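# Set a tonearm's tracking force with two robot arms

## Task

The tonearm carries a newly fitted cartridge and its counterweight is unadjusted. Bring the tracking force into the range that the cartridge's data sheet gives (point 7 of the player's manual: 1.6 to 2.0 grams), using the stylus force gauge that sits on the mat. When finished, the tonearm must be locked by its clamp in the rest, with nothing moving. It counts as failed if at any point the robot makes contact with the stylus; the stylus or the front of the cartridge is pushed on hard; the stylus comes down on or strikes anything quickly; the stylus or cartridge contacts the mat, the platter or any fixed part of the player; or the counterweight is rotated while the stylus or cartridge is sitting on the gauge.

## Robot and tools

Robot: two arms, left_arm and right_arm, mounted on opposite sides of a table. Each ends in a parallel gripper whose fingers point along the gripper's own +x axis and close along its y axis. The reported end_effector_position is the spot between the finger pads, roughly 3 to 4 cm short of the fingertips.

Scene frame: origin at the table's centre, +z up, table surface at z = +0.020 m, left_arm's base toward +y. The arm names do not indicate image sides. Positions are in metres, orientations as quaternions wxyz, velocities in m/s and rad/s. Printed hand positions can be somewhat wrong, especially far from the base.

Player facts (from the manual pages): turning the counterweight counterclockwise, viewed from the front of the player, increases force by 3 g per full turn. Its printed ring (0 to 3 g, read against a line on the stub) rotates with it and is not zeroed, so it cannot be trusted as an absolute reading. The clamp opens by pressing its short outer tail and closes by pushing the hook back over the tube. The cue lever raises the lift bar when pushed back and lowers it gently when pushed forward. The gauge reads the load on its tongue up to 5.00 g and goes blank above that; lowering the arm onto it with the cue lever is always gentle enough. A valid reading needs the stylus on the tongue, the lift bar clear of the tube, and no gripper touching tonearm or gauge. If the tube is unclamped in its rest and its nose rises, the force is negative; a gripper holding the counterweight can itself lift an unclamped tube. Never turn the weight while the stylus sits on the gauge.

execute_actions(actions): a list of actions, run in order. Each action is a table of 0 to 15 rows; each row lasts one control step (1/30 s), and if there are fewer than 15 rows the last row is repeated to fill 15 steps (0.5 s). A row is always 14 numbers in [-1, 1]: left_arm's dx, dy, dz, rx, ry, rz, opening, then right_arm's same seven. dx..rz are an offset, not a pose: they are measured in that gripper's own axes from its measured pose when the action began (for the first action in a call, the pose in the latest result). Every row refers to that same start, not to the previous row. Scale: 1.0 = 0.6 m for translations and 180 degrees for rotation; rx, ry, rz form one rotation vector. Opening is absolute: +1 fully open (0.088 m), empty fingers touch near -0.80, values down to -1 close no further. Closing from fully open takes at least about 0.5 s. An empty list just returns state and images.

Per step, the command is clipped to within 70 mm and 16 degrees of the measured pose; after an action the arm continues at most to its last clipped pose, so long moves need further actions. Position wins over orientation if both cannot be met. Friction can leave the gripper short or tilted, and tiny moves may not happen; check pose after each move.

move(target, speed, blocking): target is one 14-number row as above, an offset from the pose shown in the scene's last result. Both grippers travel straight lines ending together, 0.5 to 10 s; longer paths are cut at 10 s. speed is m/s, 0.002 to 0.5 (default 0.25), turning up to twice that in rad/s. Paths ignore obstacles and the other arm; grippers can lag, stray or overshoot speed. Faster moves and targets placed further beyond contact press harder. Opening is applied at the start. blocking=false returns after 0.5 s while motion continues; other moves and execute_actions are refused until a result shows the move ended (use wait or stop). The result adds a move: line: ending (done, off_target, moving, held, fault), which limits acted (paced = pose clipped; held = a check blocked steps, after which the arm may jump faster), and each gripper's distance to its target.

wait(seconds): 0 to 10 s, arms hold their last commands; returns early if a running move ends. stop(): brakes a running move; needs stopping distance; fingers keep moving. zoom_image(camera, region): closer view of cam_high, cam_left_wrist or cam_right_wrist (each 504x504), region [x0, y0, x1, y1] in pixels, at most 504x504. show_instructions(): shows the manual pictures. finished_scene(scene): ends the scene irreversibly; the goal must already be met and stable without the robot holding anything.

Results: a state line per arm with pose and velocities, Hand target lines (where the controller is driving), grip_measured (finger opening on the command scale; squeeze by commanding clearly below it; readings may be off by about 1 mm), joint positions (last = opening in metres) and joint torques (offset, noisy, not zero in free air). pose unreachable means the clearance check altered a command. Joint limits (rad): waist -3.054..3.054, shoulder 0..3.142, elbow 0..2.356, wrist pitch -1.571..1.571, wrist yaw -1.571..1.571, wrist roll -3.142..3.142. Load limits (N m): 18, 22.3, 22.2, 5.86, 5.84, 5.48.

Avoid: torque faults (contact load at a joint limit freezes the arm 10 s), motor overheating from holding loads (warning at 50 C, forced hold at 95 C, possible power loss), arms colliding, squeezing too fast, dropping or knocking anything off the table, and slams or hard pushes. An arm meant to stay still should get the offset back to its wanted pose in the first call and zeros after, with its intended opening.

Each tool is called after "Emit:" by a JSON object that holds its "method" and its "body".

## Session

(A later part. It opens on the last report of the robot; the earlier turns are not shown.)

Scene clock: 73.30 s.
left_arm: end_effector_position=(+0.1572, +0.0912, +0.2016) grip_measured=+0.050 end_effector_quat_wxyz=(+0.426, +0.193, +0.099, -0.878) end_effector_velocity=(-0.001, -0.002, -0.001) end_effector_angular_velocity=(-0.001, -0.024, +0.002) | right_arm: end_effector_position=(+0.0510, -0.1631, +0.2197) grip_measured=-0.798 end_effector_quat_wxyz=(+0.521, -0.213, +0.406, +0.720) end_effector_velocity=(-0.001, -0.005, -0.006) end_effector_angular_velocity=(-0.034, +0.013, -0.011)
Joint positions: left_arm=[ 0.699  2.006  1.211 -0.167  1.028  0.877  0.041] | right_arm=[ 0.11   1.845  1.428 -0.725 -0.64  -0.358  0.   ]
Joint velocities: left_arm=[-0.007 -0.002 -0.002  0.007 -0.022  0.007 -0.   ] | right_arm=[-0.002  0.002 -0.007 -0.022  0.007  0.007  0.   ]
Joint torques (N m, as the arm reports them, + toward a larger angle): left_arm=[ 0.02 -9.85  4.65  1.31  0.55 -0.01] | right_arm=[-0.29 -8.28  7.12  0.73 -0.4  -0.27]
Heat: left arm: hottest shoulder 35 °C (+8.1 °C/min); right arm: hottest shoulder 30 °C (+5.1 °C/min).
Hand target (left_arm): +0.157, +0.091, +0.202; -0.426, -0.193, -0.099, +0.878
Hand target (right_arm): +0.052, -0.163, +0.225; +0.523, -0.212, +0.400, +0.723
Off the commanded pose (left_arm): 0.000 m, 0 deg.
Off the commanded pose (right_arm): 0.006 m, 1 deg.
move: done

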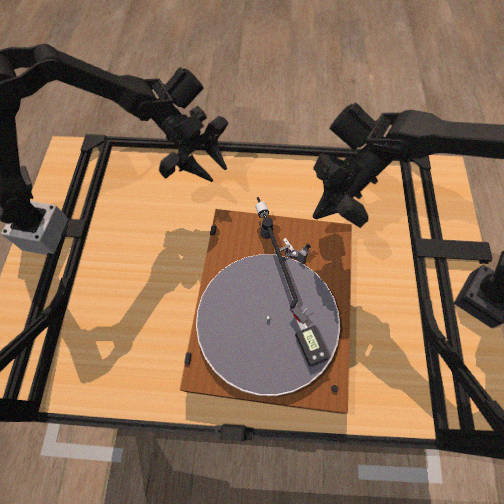

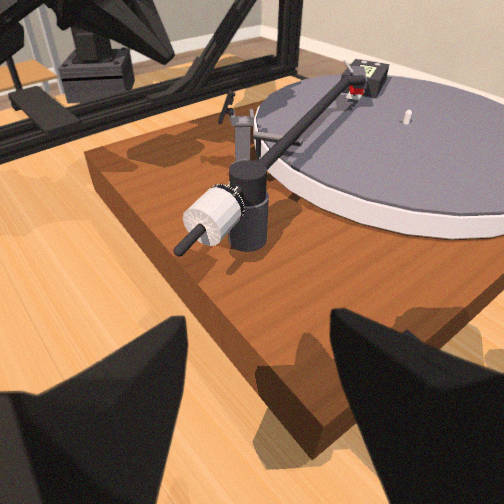

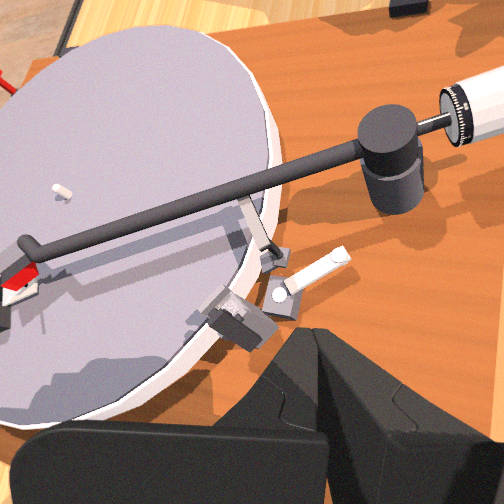

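Emit:
{"method": "move", "body": {"target": [0,0,0,0,0,0,0.05,0.147,0.213,0.042,0.318,-0.032,-0.268,0.1], "speed": 0.4}}

Scene clock: 76.40 s.
left_arm: end_effector_position=(+0.1572, +0.0912, +0.2016) grip_measured=+0.050 end_effector_quat_wxyz=(+0.426, +0.193, +0.099, -0.878) end_effector_velocity=(-0.001, +0.001, -0.001) end_effector_angular_velocity=(+0.005, -0.006, -0.001) | right_arm: end_effector_position=(-0.0950, -0.1100, +0.2212) grip_measured=+0.100 end_effector_quat_wxyz=(+0.812, -0.050, +0.548, +0.193) end_effector_velocity=(+0.001, -0.005, +0.002) end_effector_angular_velocity=(-0.030, +0.003, -0.008)
Joint positions: left_arm=[ 0.699  2.006  1.211 -0.167  1.028  0.877  0.041] | right_arm=[ 0.78   2.156  2.006 -1.207  0.373  1.35   0.044]
Joint velocities: left_arm=[-0.002 -0.002 -0.002 -0.007 -0.007  0.007  0.   ] | right_arm=[-0.002  0.007  0.027 -0.051 -0.007  0.007 -0.   ]
Joint torques (N m, as the arm reports them, + toward a larger angle): left_arm=[ 0.   -9.83  4.66  1.3   0.55 -0.01] | right_arm=[ 0.02 -7.65  7.05  0.37  0.38  0.22]
Heat: left arm: hottest shoulder 35 °C (+7.1 °C/min); right arm: hottest shoulder 30 °C (+5.1 °C/min).
Hand target (left_arm): +0.157, +0.091, +0.202; -0.426, -0.193, -0.099, +0.878
Hand target (right_arm): -0.095, -0.108, +0.217; +0.813, -0.053, +0.548, +0.188
Off the commanded pose (left_arm): 0.000 m, 0 deg.
Off the commanded pose (right_arm): 0.005 m, 1 deg.
move: done

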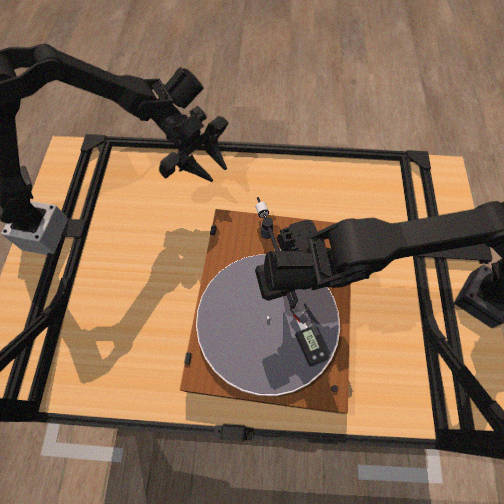

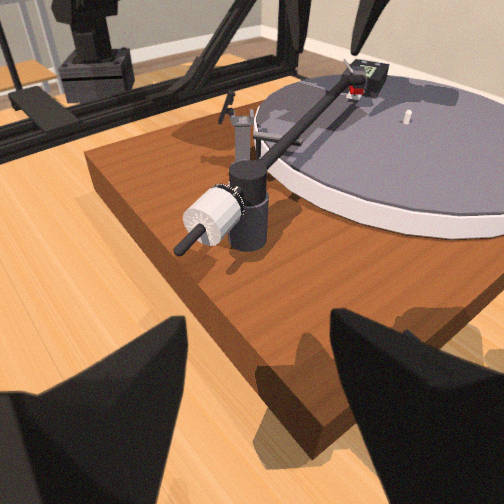

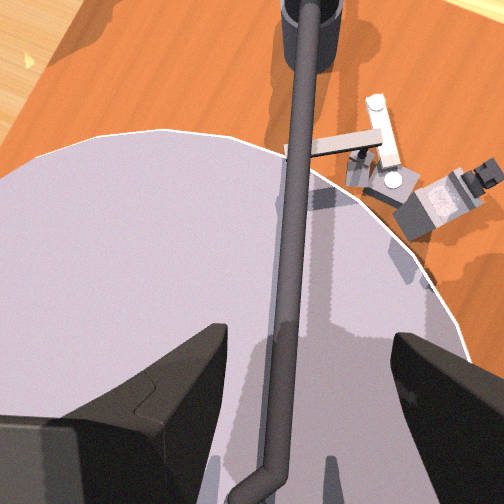

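Emit:
{"method": "move", "body": {"target": [0,0,0,0,0,0,0.05,0.075,0,-0.033,0,0,-0.02,0.0], "speed": 0.08}}

Scene clock: 77.90 s.
left_arm: end_effector_position=(+0.1572, +0.0912, +0.2016) grip_measured=+0.050 end_effector_quat_wxyz=(+0.426, +0.193, +0.099, -0.878) end_effector_velocity=(-0.003, +0.003, -0.004) end_effector_angular_velocity=(+0.030, +0.015, +0.005) | right_arm: end_effector_position=(-0.0970, -0.1025, +0.1824) grip_measured=+0.000 end_effector_quat_wxyz=(+0.817, -0.059, +0.547, +0.175) end_effector_velocity=(+0.002, +0.001, +0.003) end_effector_angular_velocity=(+0.016, -0.003, -0.010)
Joint positions: left_arm=[ 0.699  2.006  1.211 -0.167  1.028  0.877  0.041] | right_arm=[ 0.785  2.23   1.976 -1.148  0.385  1.378  0.039]
Joint velocities: left_arm=[-0.002 -0.002 -0.007 -0.022 -0.007 -0.007 -0.   ] | right_arm=[-0.002 -0.007 -0.002  0.007  0.007  0.007 -0.   ]
Joint torques (N m, as the arm reports them, + toward a larger angle): left_arm=[ 0.   -9.87  4.63  1.3   0.55  0.  ] | right_arm=[ 0.24 -8.32  4.86  0.72  0.38  0.17]
Heat: left arm: hottest shoulder 35 °C (+7.0 °C/min); right arm: hottest shoulder 30 °C (+5.0 °C/min).
Hand target (left_arm): +0.157, +0.091, +0.202; -0.426, -0.193, -0.099, +0.878
Hand target (right_arm): -0.098, -0.104, +0.173; +0.818, -0.067, +0.546, +0.168
Off the commanded pose (left_arm): 0.000 m, 0 deg.
Off the commanded pose (right_arm): 0.010 m, 1 deg.
move: off_target (right_arm)

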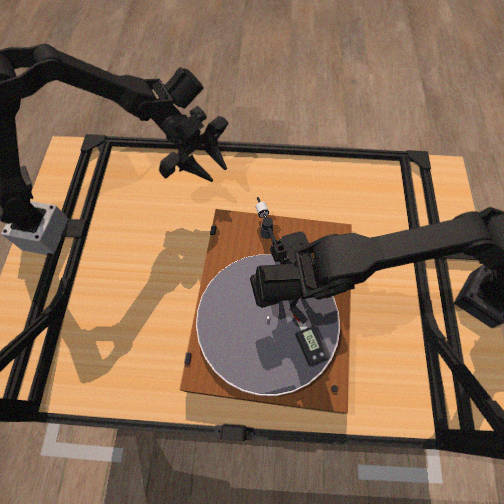

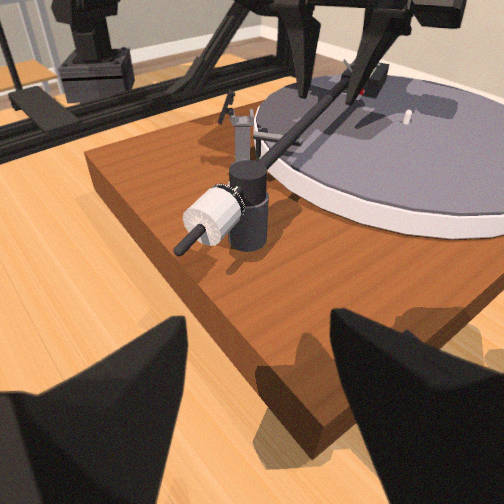

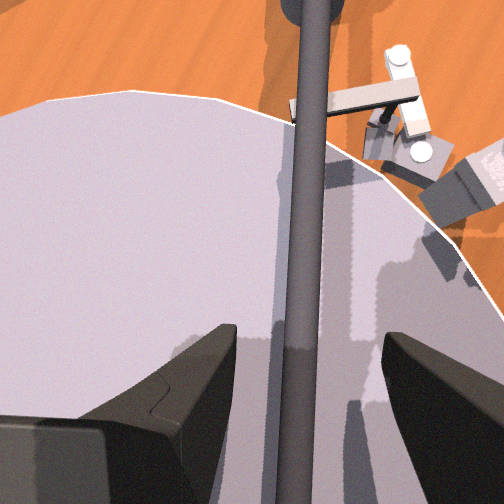

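Emit:
{"method": "move", "body": {"target": [0,0,0,0,0,0,0.05,0.023,-0.004,-0.01,0,0,-0.008,-0.3], "speed": 0.05}}

Emit:
{"method": "execute_actions", "body": {"actions": [[[0,0,0,0,0,0,0.05,0,0,0,0,0,0,-0.36],[0,0,0,0,0,0,0.05,0,0,0,0,0,0,-0.41],[0,0,0,0,0,0,0.05,0,0,0,0,0,0,-0.45],[0,0,0,0,0,0,0.05,0,0,0,0,0,0,-0.48],[0,0,0,0,0,0,0.05,0,0,0,0,0,0,-0.51],[0,0,0,0,0,0,0.05,0,0,0,0,0,0,-0.53],[0,0,0,0,0,0,0.05,0,0,0,0,0,0,-0.55],[0,0,0,0,0,0,0.05,0,0,0,0,0,0,-0.57],[0,0,0,0,0,0,0.05,0,0,0,0,0,0,-0.59],[0,0,0,0,0,0,0.05,0,0,0,0,0,0,-0.61],[0,0,0,0,0,0,0.05,0,0,0,0,0,0,-0.63],[0,0,0,0,0,0,0.05,0,0,0,0,0,0,-0.65],[0,0,0,0,0,0,0.05,0,0,0,0,0,0,-0.68]]]}}

Scene clock: 79.83 s.
left_arm: end_effector_position=(+0.1572, +0.0912, +0.2016) grip_measured=+0.050 end_effector_quat_wxyz=(+0.426, +0.193, +0.099, -0.878) end_effector_velocity=(+0.001, +0.002, -0.001) end_effector_angular_velocity=(+0.022, +0.009, +0.010) | right_arm: end_effector_position=(-0.0970, -0.1014, +0.1780) grip_measured=-0.300 end_effector_quat_wxyz=(+0.818, -0.057, +0.546, +0.173) end_effector_velocity=(+0.003, -0.005, -0.002) end_effector_angular_velocity=(-0.028, -0.014, +0.003)
Joint positions: left_arm=[ 0.699  2.006  1.211 -0.167  1.028  0.877  0.041] | right_arm=[ 0.785  2.236  1.969 -1.136  0.387  1.383  0.024]
Joint velocities: left_arm=[ 0.002 -0.002  0.002 -0.022 -0.007 -0.007  0.   ] | right_arm=[-0.002  0.002 -0.002 -0.022  0.007 -0.007 -0.   ]
Joint torques (N m, as the arm reports them, + toward a larger angle): left_arm=[ 0.02 -9.84  4.64  1.31  0.54  0.  ] | right_arm=[ 0.09 -8.13  4.59  0.76  0.41  0.19]
Heat: left arm: hottest shoulder 35 °C (+7.0 °C/min); right arm: hottest shoulder 30 °C (+5.0 °C/min).
Hand target (left_arm): +0.157, +0.091, +0.202; -0.426, -0.193, -0.099, +0.878
Hand target (right_arm): -0.097, -0.104, +0.167; +0.819, -0.066, +0.546, +0.164
Off the commanded pose (left_arm): 0.000 m, 0 deg.
Off the commanded pose (right_arm): 0.011 m, 1 deg.
move: off_target (right_arm)

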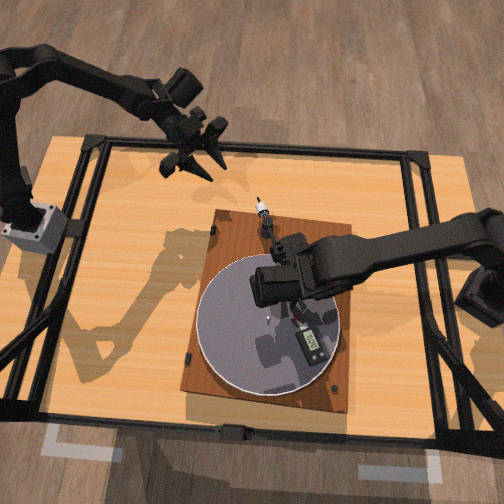

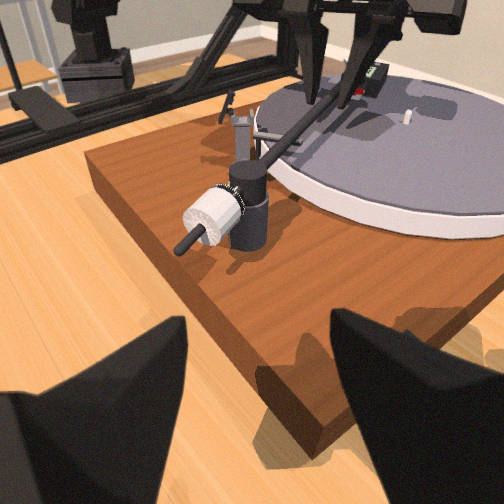

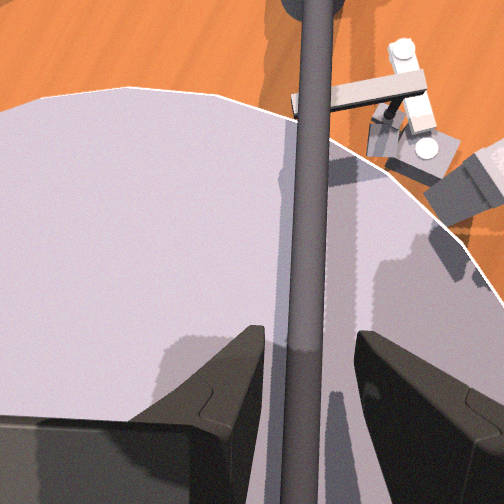

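Scene clock: 80.33 s.
left_arm: end_effector_position=(+0.1572, +0.0912, +0.2016) grip_measured=+0.050 end_effector_quat_wxyz=(+0.426, +0.193, +0.099, -0.878) end_effector_velocity=(-0.000, -0.001, +0.000) end_effector_angular_velocity=(+0.001, -0.004, +0.005) | right_arm: end_effector_position=(-0.0970, -0.1014, +0.1780) grip_measured=-0.621 end_effector_quat_wxyz=(+0.818, -0.057, +0.546, +0.173) end_effector_velocity=(-0.002, -0.002, -0.003) end_effector_angular_velocity=(-0.013, +0.021, -0.005)
Joint positions: left_arm=[ 0.699  2.006  1.211 -0.167  1.028  0.877  0.041] | right_arm=[ 0.785  2.236  1.969 -1.136  0.387  1.383  0.009]
Joint velocities: left_arm=[-0.002 -0.002 -0.002  0.007 -0.007 -0.007 -0.   ] | right_arm=[-0.002  0.002 -0.002 -0.007 -0.022  0.007 -0.002]
Joint torques (N m, as the arm reports them, + toward a larger angle): left_arm=[ 0.03 -9.87  4.65  1.3   0.55 -0.01] | right_arm=[-0.02 -9.72  5.88  0.53  0.29 -0.02]
Heat: left arm: hottest shoulder 35 °C (+6.1 °C/min); right arm: hottest shoulder 30 °C (+5.1 °C/min).
Hand target (left_arm): +0.157, +0.091, +0.202; -0.426, -0.193, -0.099, +0.878
Hand target (right_arm): -0.097, -0.101, +0.178; +0.818, -0.057, +0.546, +0.173
Off the commanded pose (left_arm): 0.000 m, 0 deg.
Off the commanded pose (right_arm): 0.000 m, 0 deg.

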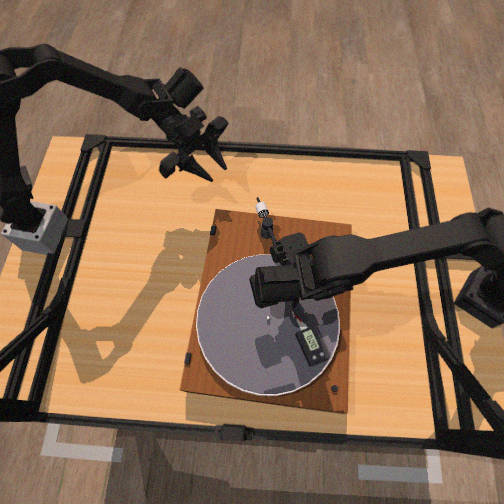

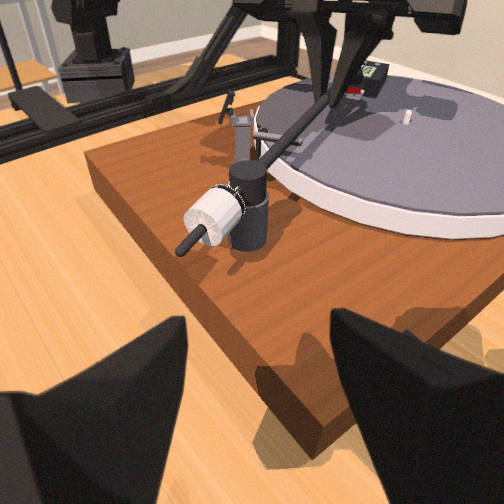

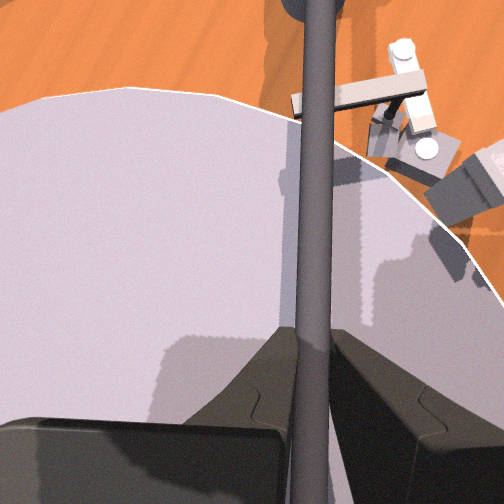

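Emit:
{"method": "move", "body": {"target": [0,0,0,0,0,0,0.05,-0.024,-0.069,0.021,-0.079,0.026,0.034,-0.68], "speed": 0.09}}

Emit:
{"method": "move", "body": {"target": [0,0,0,0,0,0,0.05,-0.005,-0.069,0.011,-0.08,0.008,0.031,-0.68], "speed": 0.09}}

Scene clock: 83.00 s.
left_arm: end_effector_position=(+0.1572, +0.0912, +0.2016) grip_measured=+0.050 end_effector_quat_wxyz=(+0.426, +0.193, +0.099, -0.878) end_effector_velocity=(-0.000, -0.000, +0.002) end_effector_angular_velocity=(-0.011, -0.022, -0.008) | right_arm: end_effector_position=(-0.0748, -0.1366, +0.1875) grip_measured=-0.623 end_effector_quat_wxyz=(+0.773, -0.136, +0.556, +0.275) end_effector_velocity=(+0.000, -0.003, +0.002) end_effector_angular_velocity=(+0.005, +0.006, +0.006)
Joint positions: left_arm=[ 0.699  2.006  1.211 -0.167  1.028  0.877  0.041] | right_arm=[ 0.708  2.001  1.651 -0.961  0.261  1.04   0.008]
Joint velocities: left_arm=[-0.002 -0.007  0.002 -0.007 -0.007  0.022 -0.   ] | right_arm=[-0.002 -0.017 -0.017  0.007 -0.007 -0.007  0.   ]
Joint torques (N m, as the arm reports them, + toward a larger angle): left_arm=[ 0.04 -9.83  4.64  1.3   0.55  0.  ] | right_arm=[  0.39 -10.32   4.78   0.67   0.1   -0.16]
Heat: left arm: hottest shoulder 35 °C (+6.0 °C/min); right arm: hottest shoulder 31 °C (+5.0 °C/min).
Hand target (left_arm): +0.157, +0.091, +0.202; -0.426, -0.193, -0.099, +0.878
Hand target (right_arm): -0.077, -0.140, +0.192; +0.771, -0.136, +0.556, +0.280
Off the commanded pose (left_arm): 0.000 m, 0 deg.
Off the commanded pose (right_arm): 0.006 m, 1 deg.
move: done

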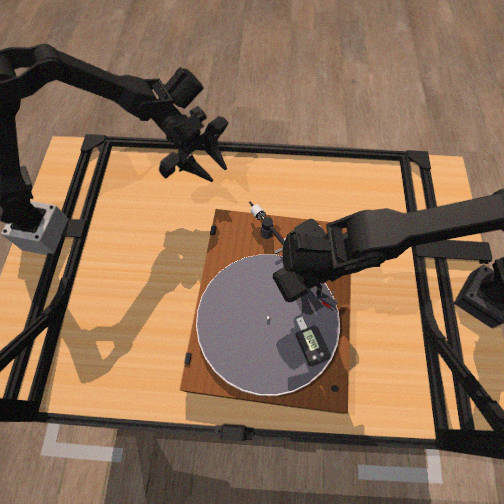

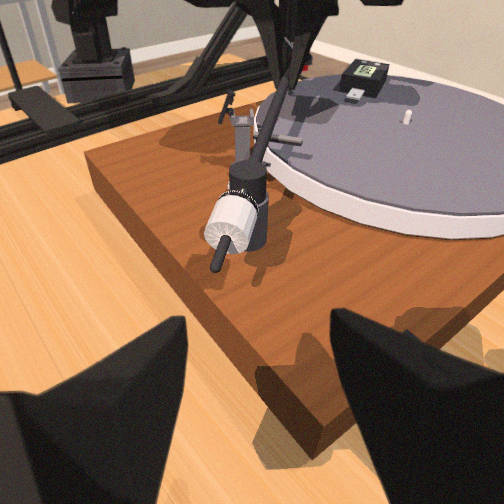

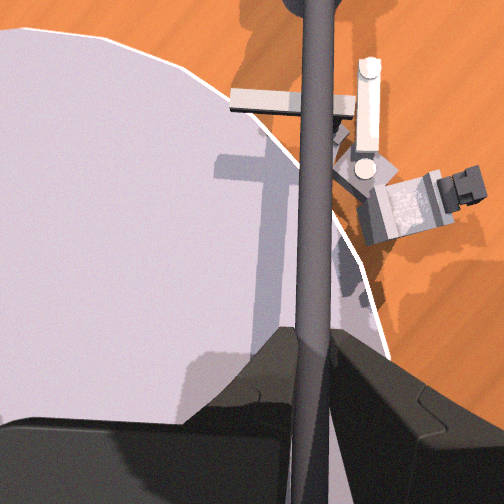

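Scene clock: 84.80 s.
left_arm: end_effector_position=(+0.1572, +0.0912, +0.2016) grip_measured=+0.050 end_effector_quat_wxyz=(+0.426, +0.193, +0.099, -0.878) end_effector_velocity=(-0.004, +0.004, -0.002) end_effector_angular_velocity=(+0.032, +0.030, -0.004) | right_arm: end_effector_position=(-0.0469, -0.1649, +0.1866) grip_measured=-0.623 end_effector_quat_wxyz=(+0.730, -0.208, +0.533, +0.374) end_effector_velocity=(+0.006, -0.005, +0.000) end_effector_angular_velocity=(-0.011, -0.014, +0.006)
Joint positions: left_arm=[ 0.699  2.006  1.211 -0.167  1.028  0.877  0.041] | right_arm=[ 0.607  1.838  1.419 -0.818  0.153  0.683  0.008]
Joint velocities: left_arm=[-0.002 -0.002 -0.002 -0.037  0.007 -0.007  0.   ] | right_arm=[-0.012 -0.012 -0.012 -0.007  0.007 -0.022 -0.   ]
Joint torques (N m, as the arm reports them, + toward a larger angle): left_arm=[ 0.02 -9.88  4.63  1.31  0.55  0.  ] | right_arm=[-0.14 -9.08  5.16  1.05 -0.03 -0.21]
Heat: left arm: hottest shoulder 35 °C (+6.0 °C/min); right arm: hottest shoulder 31 °C (+5.0 °C/min).
Hand target (left_arm): +0.157, +0.091, +0.202; -0.426, -0.193, -0.099, +0.878
Hand target (right_arm): -0.047, -0.168, +0.188; +0.728, -0.208, +0.533, +0.377
Off the commanded pose (left_arm): 0.000 m, 0 deg.
Off the commanded pose (right_arm): 0.003 m, 0 deg.
move: done

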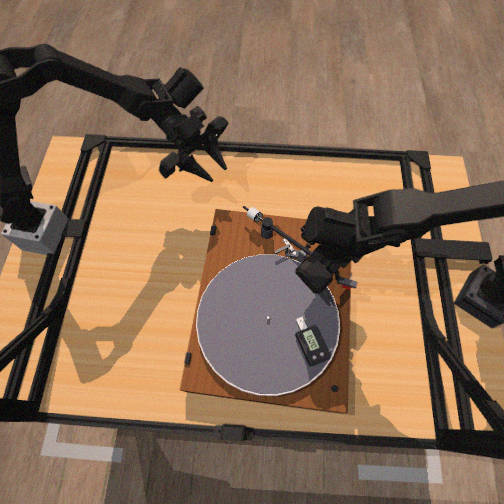

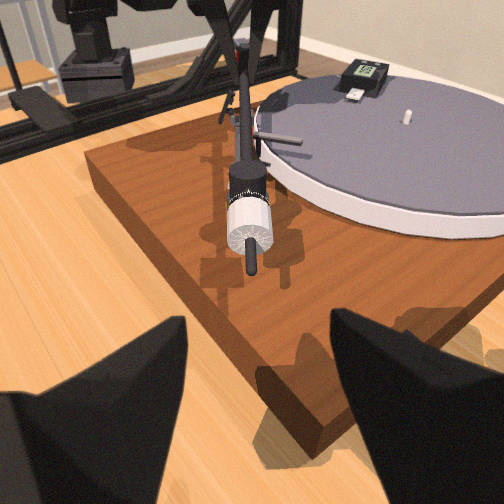

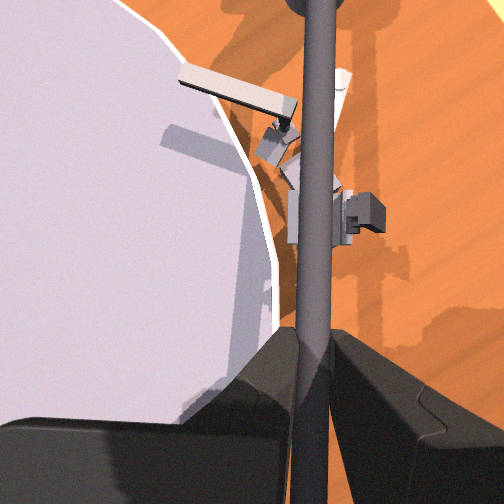

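Emit:
{"method": "move", "body": {"target": [0.116,0.005,-0.022,0,-0.067,0,0.05,0.039,-0.011,-0.02,0,-0.035,0,-0.68], "speed": 0.08}}

Scene clock: 87.63 s.
left_arm: end_effector_position=(+0.1265, +0.0412, +0.1680) grip_measured=+0.050 end_effector_quat_wxyz=(+0.438, +0.102, +0.043, -0.892) end_effector_velocity=(-0.001, -0.002, +0.007) end_effector_angular_velocity=(-0.008, +0.024, +0.002) | right_arm: end_effector_position=(-0.0491, -0.1680, +0.1649) grip_measured=-0.623 end_effector_quat_wxyz=(+0.755, -0.188, +0.491, +0.391) end_effector_velocity=(+0.002, -0.005, -0.003) end_effector_angular_velocity=(-0.021, -0.016, +0.014)
Joint positions: left_arm=[0.593 2.231 1.134 0.622 1.072 0.437 0.041] | right_arm=[ 0.64   1.79   1.234 -0.593  0.226  0.686  0.008]
Joint velocities: left_arm=[-0.002 -0.002  0.002  0.037  0.007 -0.051 -0.   ] | right_arm=[-0.002 -0.002 -0.012 -0.007  0.007 -0.022 -0.   ]
Joint torques (N m, as the arm reports them, + toward a larger angle): left_arm=[-0.16 -9.18  2.85  1.84  0.47 -0.2 ] | right_arm=[-0.62 -6.85  4.53  1.91  0.34  0.14]
Heat: left arm: hottest shoulder 35 °C (+5.0 °C/min); right arm: hottest shoulder 31 °C (+5.0 °C/min).
Hand target (left_arm): +0.124, +0.044, +0.160; -0.435, -0.099, -0.054, +0.893
Hand target (right_arm): -0.046, -0.170, +0.160; +0.758, -0.187, +0.492, +0.385
Off the commanded pose (left_arm): 0.009 m, 1 deg.
Off the commanded pose (right_arm): 0.006 m, 1 deg.
move: off_target (left_arm)

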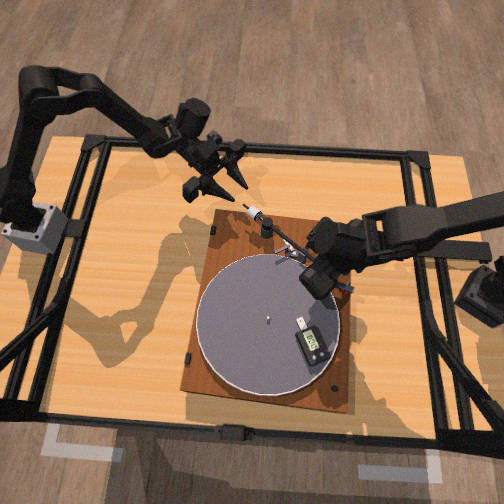

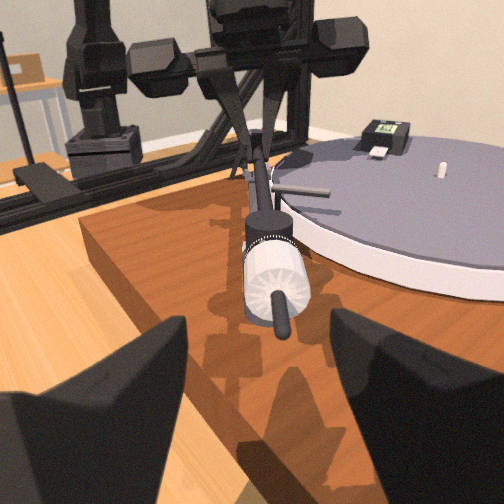

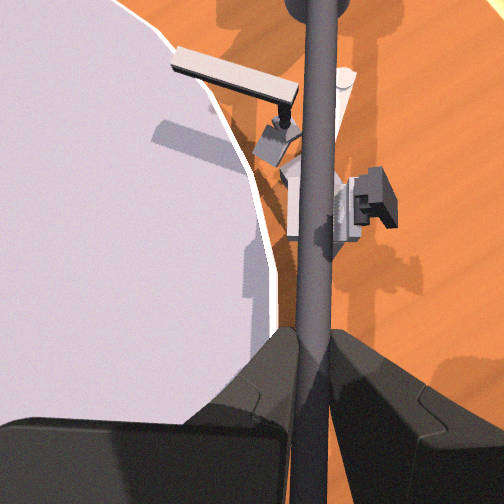

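Emit:
{"method": "move", "body": {"target": [0.085,-0.022,-0.02,0.108,0.005,0.024,0.1,0,0,0,0,0,0,-0.7], "speed": 0.12}}

Emit:
{"method": "zoom_image", "body": {"camera": "cam_high", "region": [210,170,300,260]}}

Scene clock: 90.87 s.
left_arm: end_effector_position=(+0.0885, +0.0104, +0.1530) grip_measured=+0.100 end_effector_quat_wxyz=(+0.448, +0.179, -0.114, -0.869) end_effector_velocity=(+0.002, -0.001, +0.001) end_effector_angular_velocity=(-0.011, -0.002, +0.011) | right_arm: end_effector_position=(-0.0491, -0.1681, +0.1652) grip_measured=-0.623 end_effector_quat_wxyz=(+0.755, -0.188, +0.491, +0.392) end_effector_velocity=(+0.002, +0.001, +0.001) end_effector_angular_velocity=(+0.006, +0.004, +0.002)
Joint positions: left_arm=[0.464 2.308 1.132 0.84  0.885 0.639 0.044] | right_arm=[ 0.64   1.789  1.233 -0.592  0.226  0.687  0.008]
Joint velocities: left_arm=[ 0.002  0.002 -0.002  0.022 -0.007 -0.007 -0.   ] | right_arm=[-0.007 -0.002 -0.002  0.007 -0.007 -0.007 -0.   ]
Joint torques (N m, as the arm reports them, + toward a larger angle): left_arm=[-0.18 -9.43  3.02  1.98  0.04  0.13] | right_arm=[-0.02 -7.04  6.16  0.99  0.16 -0.04]
Heat: left arm: hottest shoulder 35 °C (+5.0 °C/min); right arm: hottest shoulder 31 °C (+5.0 °C/min).
Hand target (left_arm): +0.087, +0.012, +0.145; -0.447, -0.183, +0.109, +0.869
Hand target (right_arm): -0.049, -0.168, +0.165; +0.755, -0.188, +0.491, +0.391
Off the commanded pose (left_arm): 0.008 m, 1 deg.
Off the commanded pose (right_arm): 0.000 m, 0 deg.
move: done

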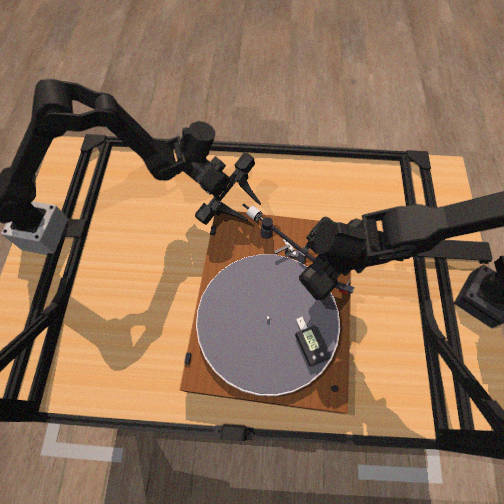

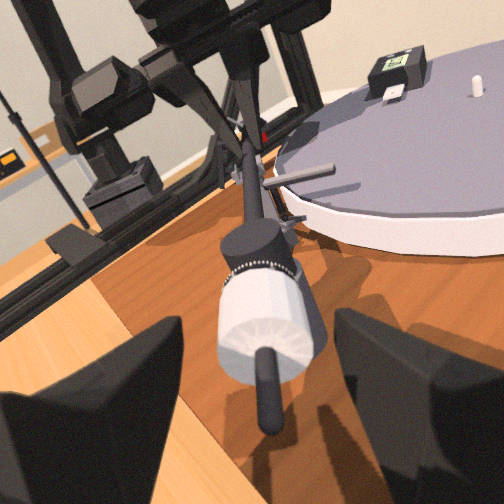

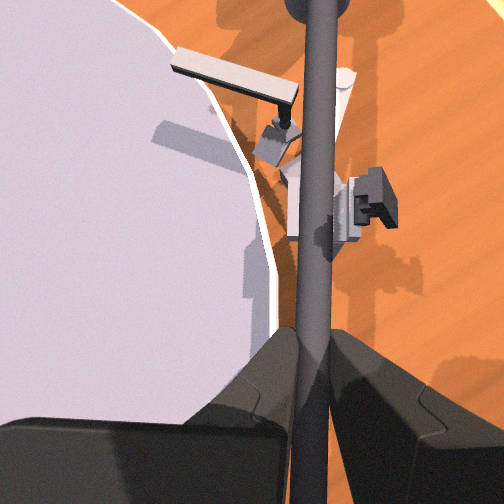

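Region (210, 170, 300, 260) of cam_high's 504x504 image, scaled by 5.600, with more detail than that image has.

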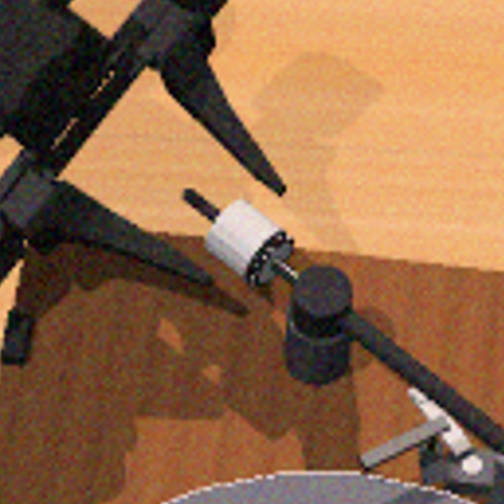

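Emit:
{"method": "execute_actions", "body": {"actions": [[[0.003,-0.003,0,0,0,0,0.02,0,0,0,0,0,0,-0.7],[0.005,-0.005,0,0,0,0,-0.06,0,0,0,0,0,0,-0.7],[0.007,-0.005,0,0,0,0,-0.13,0,0,0,0,0,0,-0.7],[0.007,-0.005,0,0,0,0,-0.17,0,0,0,0,0,0,-0.7],[0.007,-0.005,0,0,0,0,-0.20,0,0,0,0,0,0,-0.7],[0.007,-0.005,0,0,0,0,-0.22,0,0,0,0,0,0,-0.7],[0.007,-0.005,0,0,0,0,-0.24,0,0,0,0,0,0,-0.7],[0.007,-0.005,0,0,0,0,-0.26,0,0,0,0,0,0,-0.7],[0.007,-0.005,0,0,0,0,-0.28,0,0,0,0,0,0,-0.7],[0.007,-0.005,0,0,0,0,-0.30,0,0,0,0,0,0,-0.7],[0.007,-0.005,0,0,0,0,-0.33,0,0,0,0,0,0,-0.7],[0.007,-0.005,0,0,0,0,-0.36,0,0,0,0,0,0,-0.7]]]}}

Emit:
{"method": "move", "body": {"target": [0.001,0.019,-0.016,-0.5,0,-0.108,-0.36,0,0,0,0,0,0,-0.7], "speed": 0.4}}

Scene clock: 92.43 s.
left_arm: end_effector_position=(+0.0849, +0.0088, +0.1540) grip_measured=-0.269 end_effector_quat_wxyz=(+0.448, +0.180, -0.119, -0.868) end_effector_velocity=(-0.000, -0.001, +0.001) end_effector_angular_velocity=(+0.007, +0.005, +0.006) | right_arm: end_effector_position=(-0.0491, -0.1680, +0.1653) grip_measured=-0.623 end_effector_quat_wxyz=(+0.755, -0.187, +0.491, +0.392) end_effector_velocity=(+0.002, +0.001, -0.001) end_effector_angular_velocity=(-0.002, -0.016, +0.014)
Joint positions: left_arm=[0.454 2.308 1.132 0.849 0.875 0.639 0.026] | right_arm=[ 0.64   1.789  1.233 -0.592  0.226  0.687  0.008]
Joint velocities: left_arm=[-0.002 -0.002  0.002 -0.007 -0.007 -0.007 -0.001] | right_arm=[-0.002  0.002 -0.002  0.007  0.007 -0.022 -0.   ]
Joint torques (N m, as the arm reports them, + toward a larger angle): left_arm=[ -0.14 -10.16   3.79   1.97   0.13  -0.17] | right_arm=[-0.03 -7.14  6.05  1.07  0.15 -0.02]
Heat: left arm: hottest shoulder 35 °C (+4.0 °C/min); right arm: hottest shoulder 31 °C (+5.0 °C/min).
Hand target (left_arm): +0.084, +0.009, +0.151; -0.448, -0.179, +0.114, +0.869
Hand target (right_arm): -0.049, -0.168, +0.165; +0.755, -0.187, +0.491, +0.392
Off the commanded pose (left_arm): 0.003 m, 1 deg.
Off the commanded pose (right_arm): 0.000 m, 0 deg.

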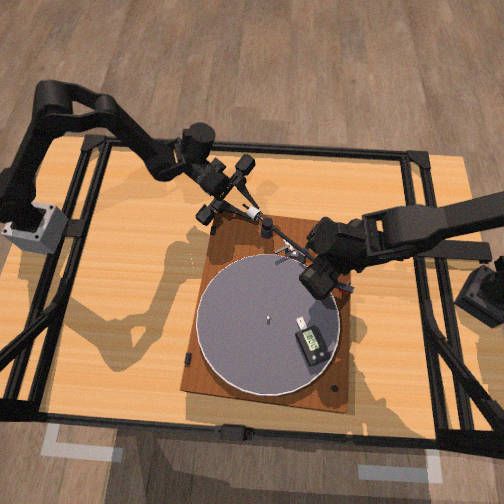

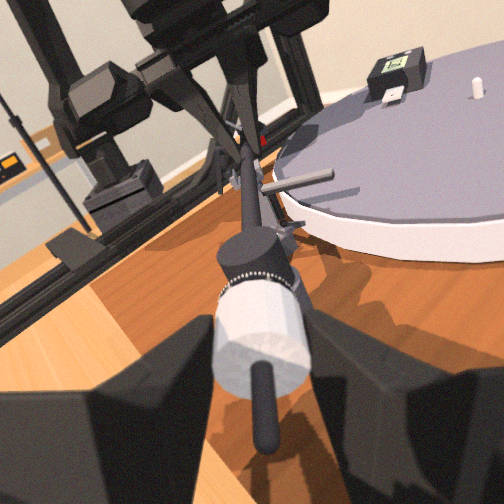

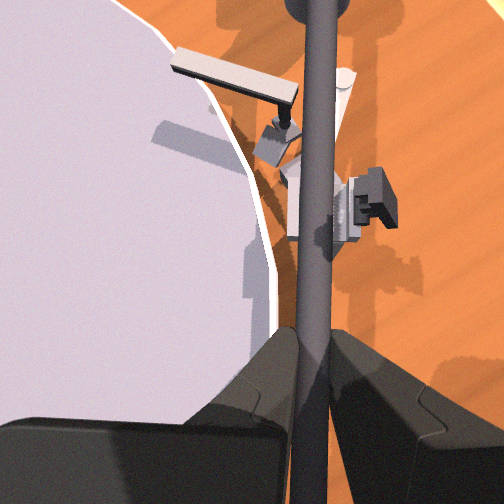

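Scene clock: 95.03 s.
left_arm: end_effector_position=(+0.0957, +0.0019, +0.1514) grip_measured=-0.267 end_effector_quat_wxyz=(+0.302, -0.169, +0.556, -0.756) end_effector_velocity=(+0.005, -0.001, -0.001) end_effector_angular_velocity=(+0.006, +0.017, +0.019) | right_arm: end_effector_position=(-0.0487, -0.1684, +0.1655) grip_measured=-0.623 end_effector_quat_wxyz=(+0.756, -0.188, +0.490, +0.391) end_effector_velocity=(-0.002, +0.001, +0.001) end_effector_angular_velocity=(+0.006, +0.004, +0.012)
Joint positions: left_arm=[ 0.523  2.492  1.38   0.853  1.25  -0.991  0.026] | right_arm=[ 0.64   1.788  1.233 -0.594  0.229  0.686  0.008]
Joint velocities: left_arm=[ 0.007  0.012 -0.002  0.051 -0.007 -0.051 -0.   ] | right_arm=[ 0.002 -0.002 -0.002  0.007 -0.007 -0.007 -0.   ]
Joint torques (N m, as the arm reports them, + toward a larger angle): left_arm=[  0.06 -11.61   4.01   2.17  -0.09  -0.13] | right_arm=[ 0.15 -7.13  6.06  1.23  0.12 -0.01]
Heat: left arm: hottest shoulder 36 °C (+5.1 °C/min); right arm: hottest shoulder 30 °C (+3.0 °C/min).
Hand target (left_arm): +0.097, +0.001, +0.150; -0.305, +0.172, -0.556, +0.754
Hand target (right_arm): -0.049, -0.168, +0.165; +0.755, -0.187, +0.491, +0.392
Off the commanded pose (left_arm): 0.002 m, 1 deg.
Off the commanded pose (right_arm): 0.001 m, 0 deg.
move: done

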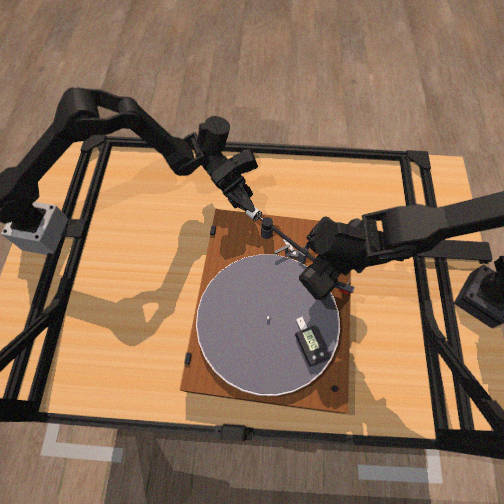

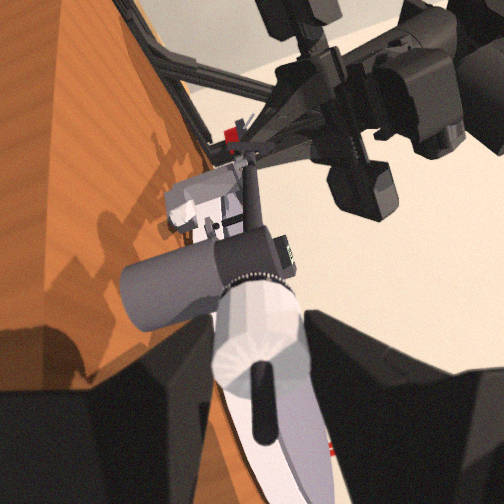

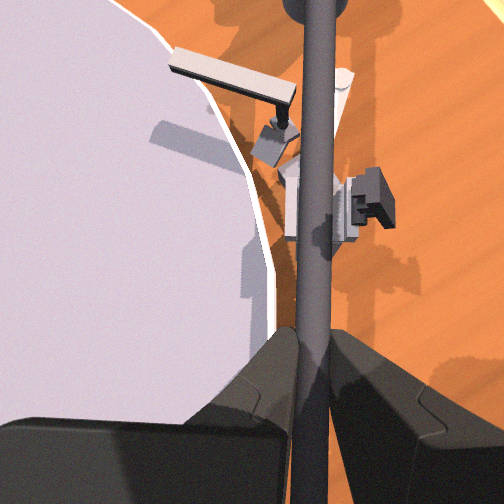

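Emit:
{"method": "move", "body": {"target": [0.001,-0.018,-0.02,0.495,0,0.107,0.05,0,0,0,0,0,0,-0.7], "speed": 0.5}}

Scene clock: 97.73 s.
left_arm: end_effector_position=(+0.0868, +0.0118, +0.1534) grip_measured=+0.050 end_effector_quat_wxyz=(+0.443, +0.175, -0.108, -0.872) end_effector_velocity=(+0.002, -0.000, +0.001) end_effector_angular_velocity=(+0.008, -0.004, +0.008) | right_arm: end_effector_position=(-0.0488, -0.1682, +0.1656) grip_measured=-0.623 end_effector_quat_wxyz=(+0.756, -0.188, +0.491, +0.391) end_effector_velocity=(-0.000, +0.004, +0.001) end_effector_angular_velocity=(+0.020, +0.018, +0.008)
Joint positions: left_arm=[0.464 2.305 1.131 0.832 0.897 0.63  0.041] | right_arm=[ 0.64   1.788  1.233 -0.593  0.229  0.686  0.008]
Joint velocities: left_arm=[ 0.002 -0.007  0.002 -0.022 -0.007  0.007 -0.   ] | right_arm=[-0.007 -0.002 -0.002  0.022 -0.022 -0.007 -0.   ]
Joint torques (N m, as the arm reports them, + toward a larger angle): left_arm=[ -0.23 -12.7    2.57   2.01   0.01   0.1 ] | right_arm=[-0.03 -7.15  6.04  1.02  0.18 -0.03]
Heat: left arm: hottest shoulder 36 °C (+5.0 °C/min); right arm: hottest shoulder 30 °C (+3.0 °C/min).
Hand target (left_arm): +0.086, +0.013, +0.157; -0.444, -0.177, +0.114, +0.871
Hand target (right_arm): -0.049, -0.168, +0.165; +0.756, -0.188, +0.491, +0.391
Off the commanded pose (left_arm): 0.005 m, 1 deg.
Off the commanded pose (right_arm): 0.000 m, 0 deg.
move: done

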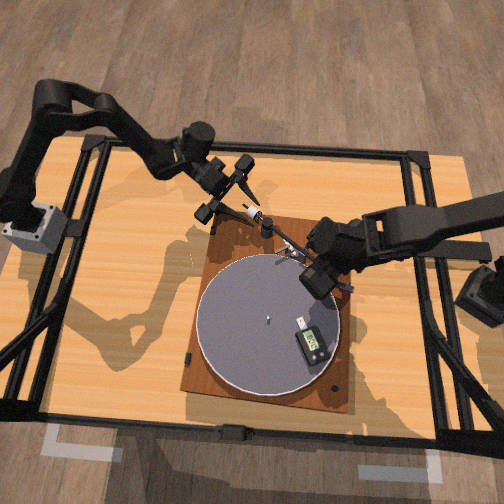

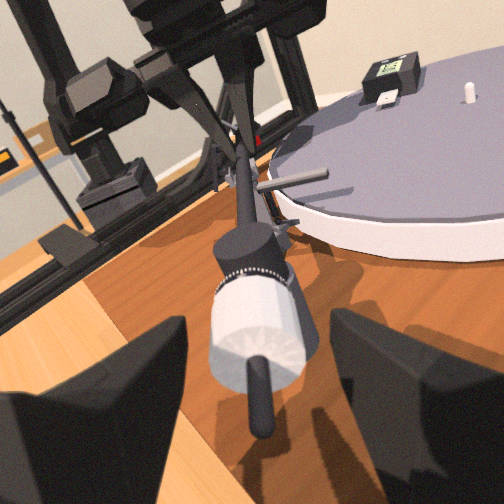

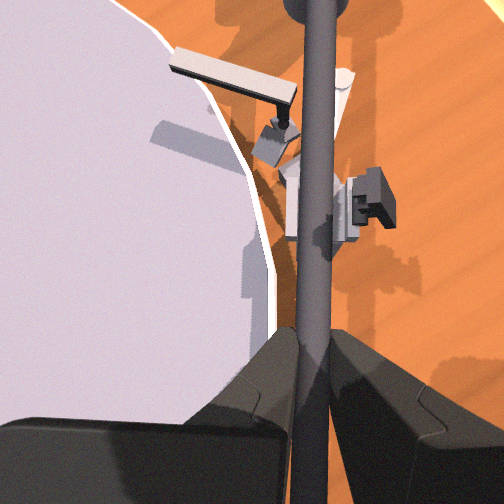

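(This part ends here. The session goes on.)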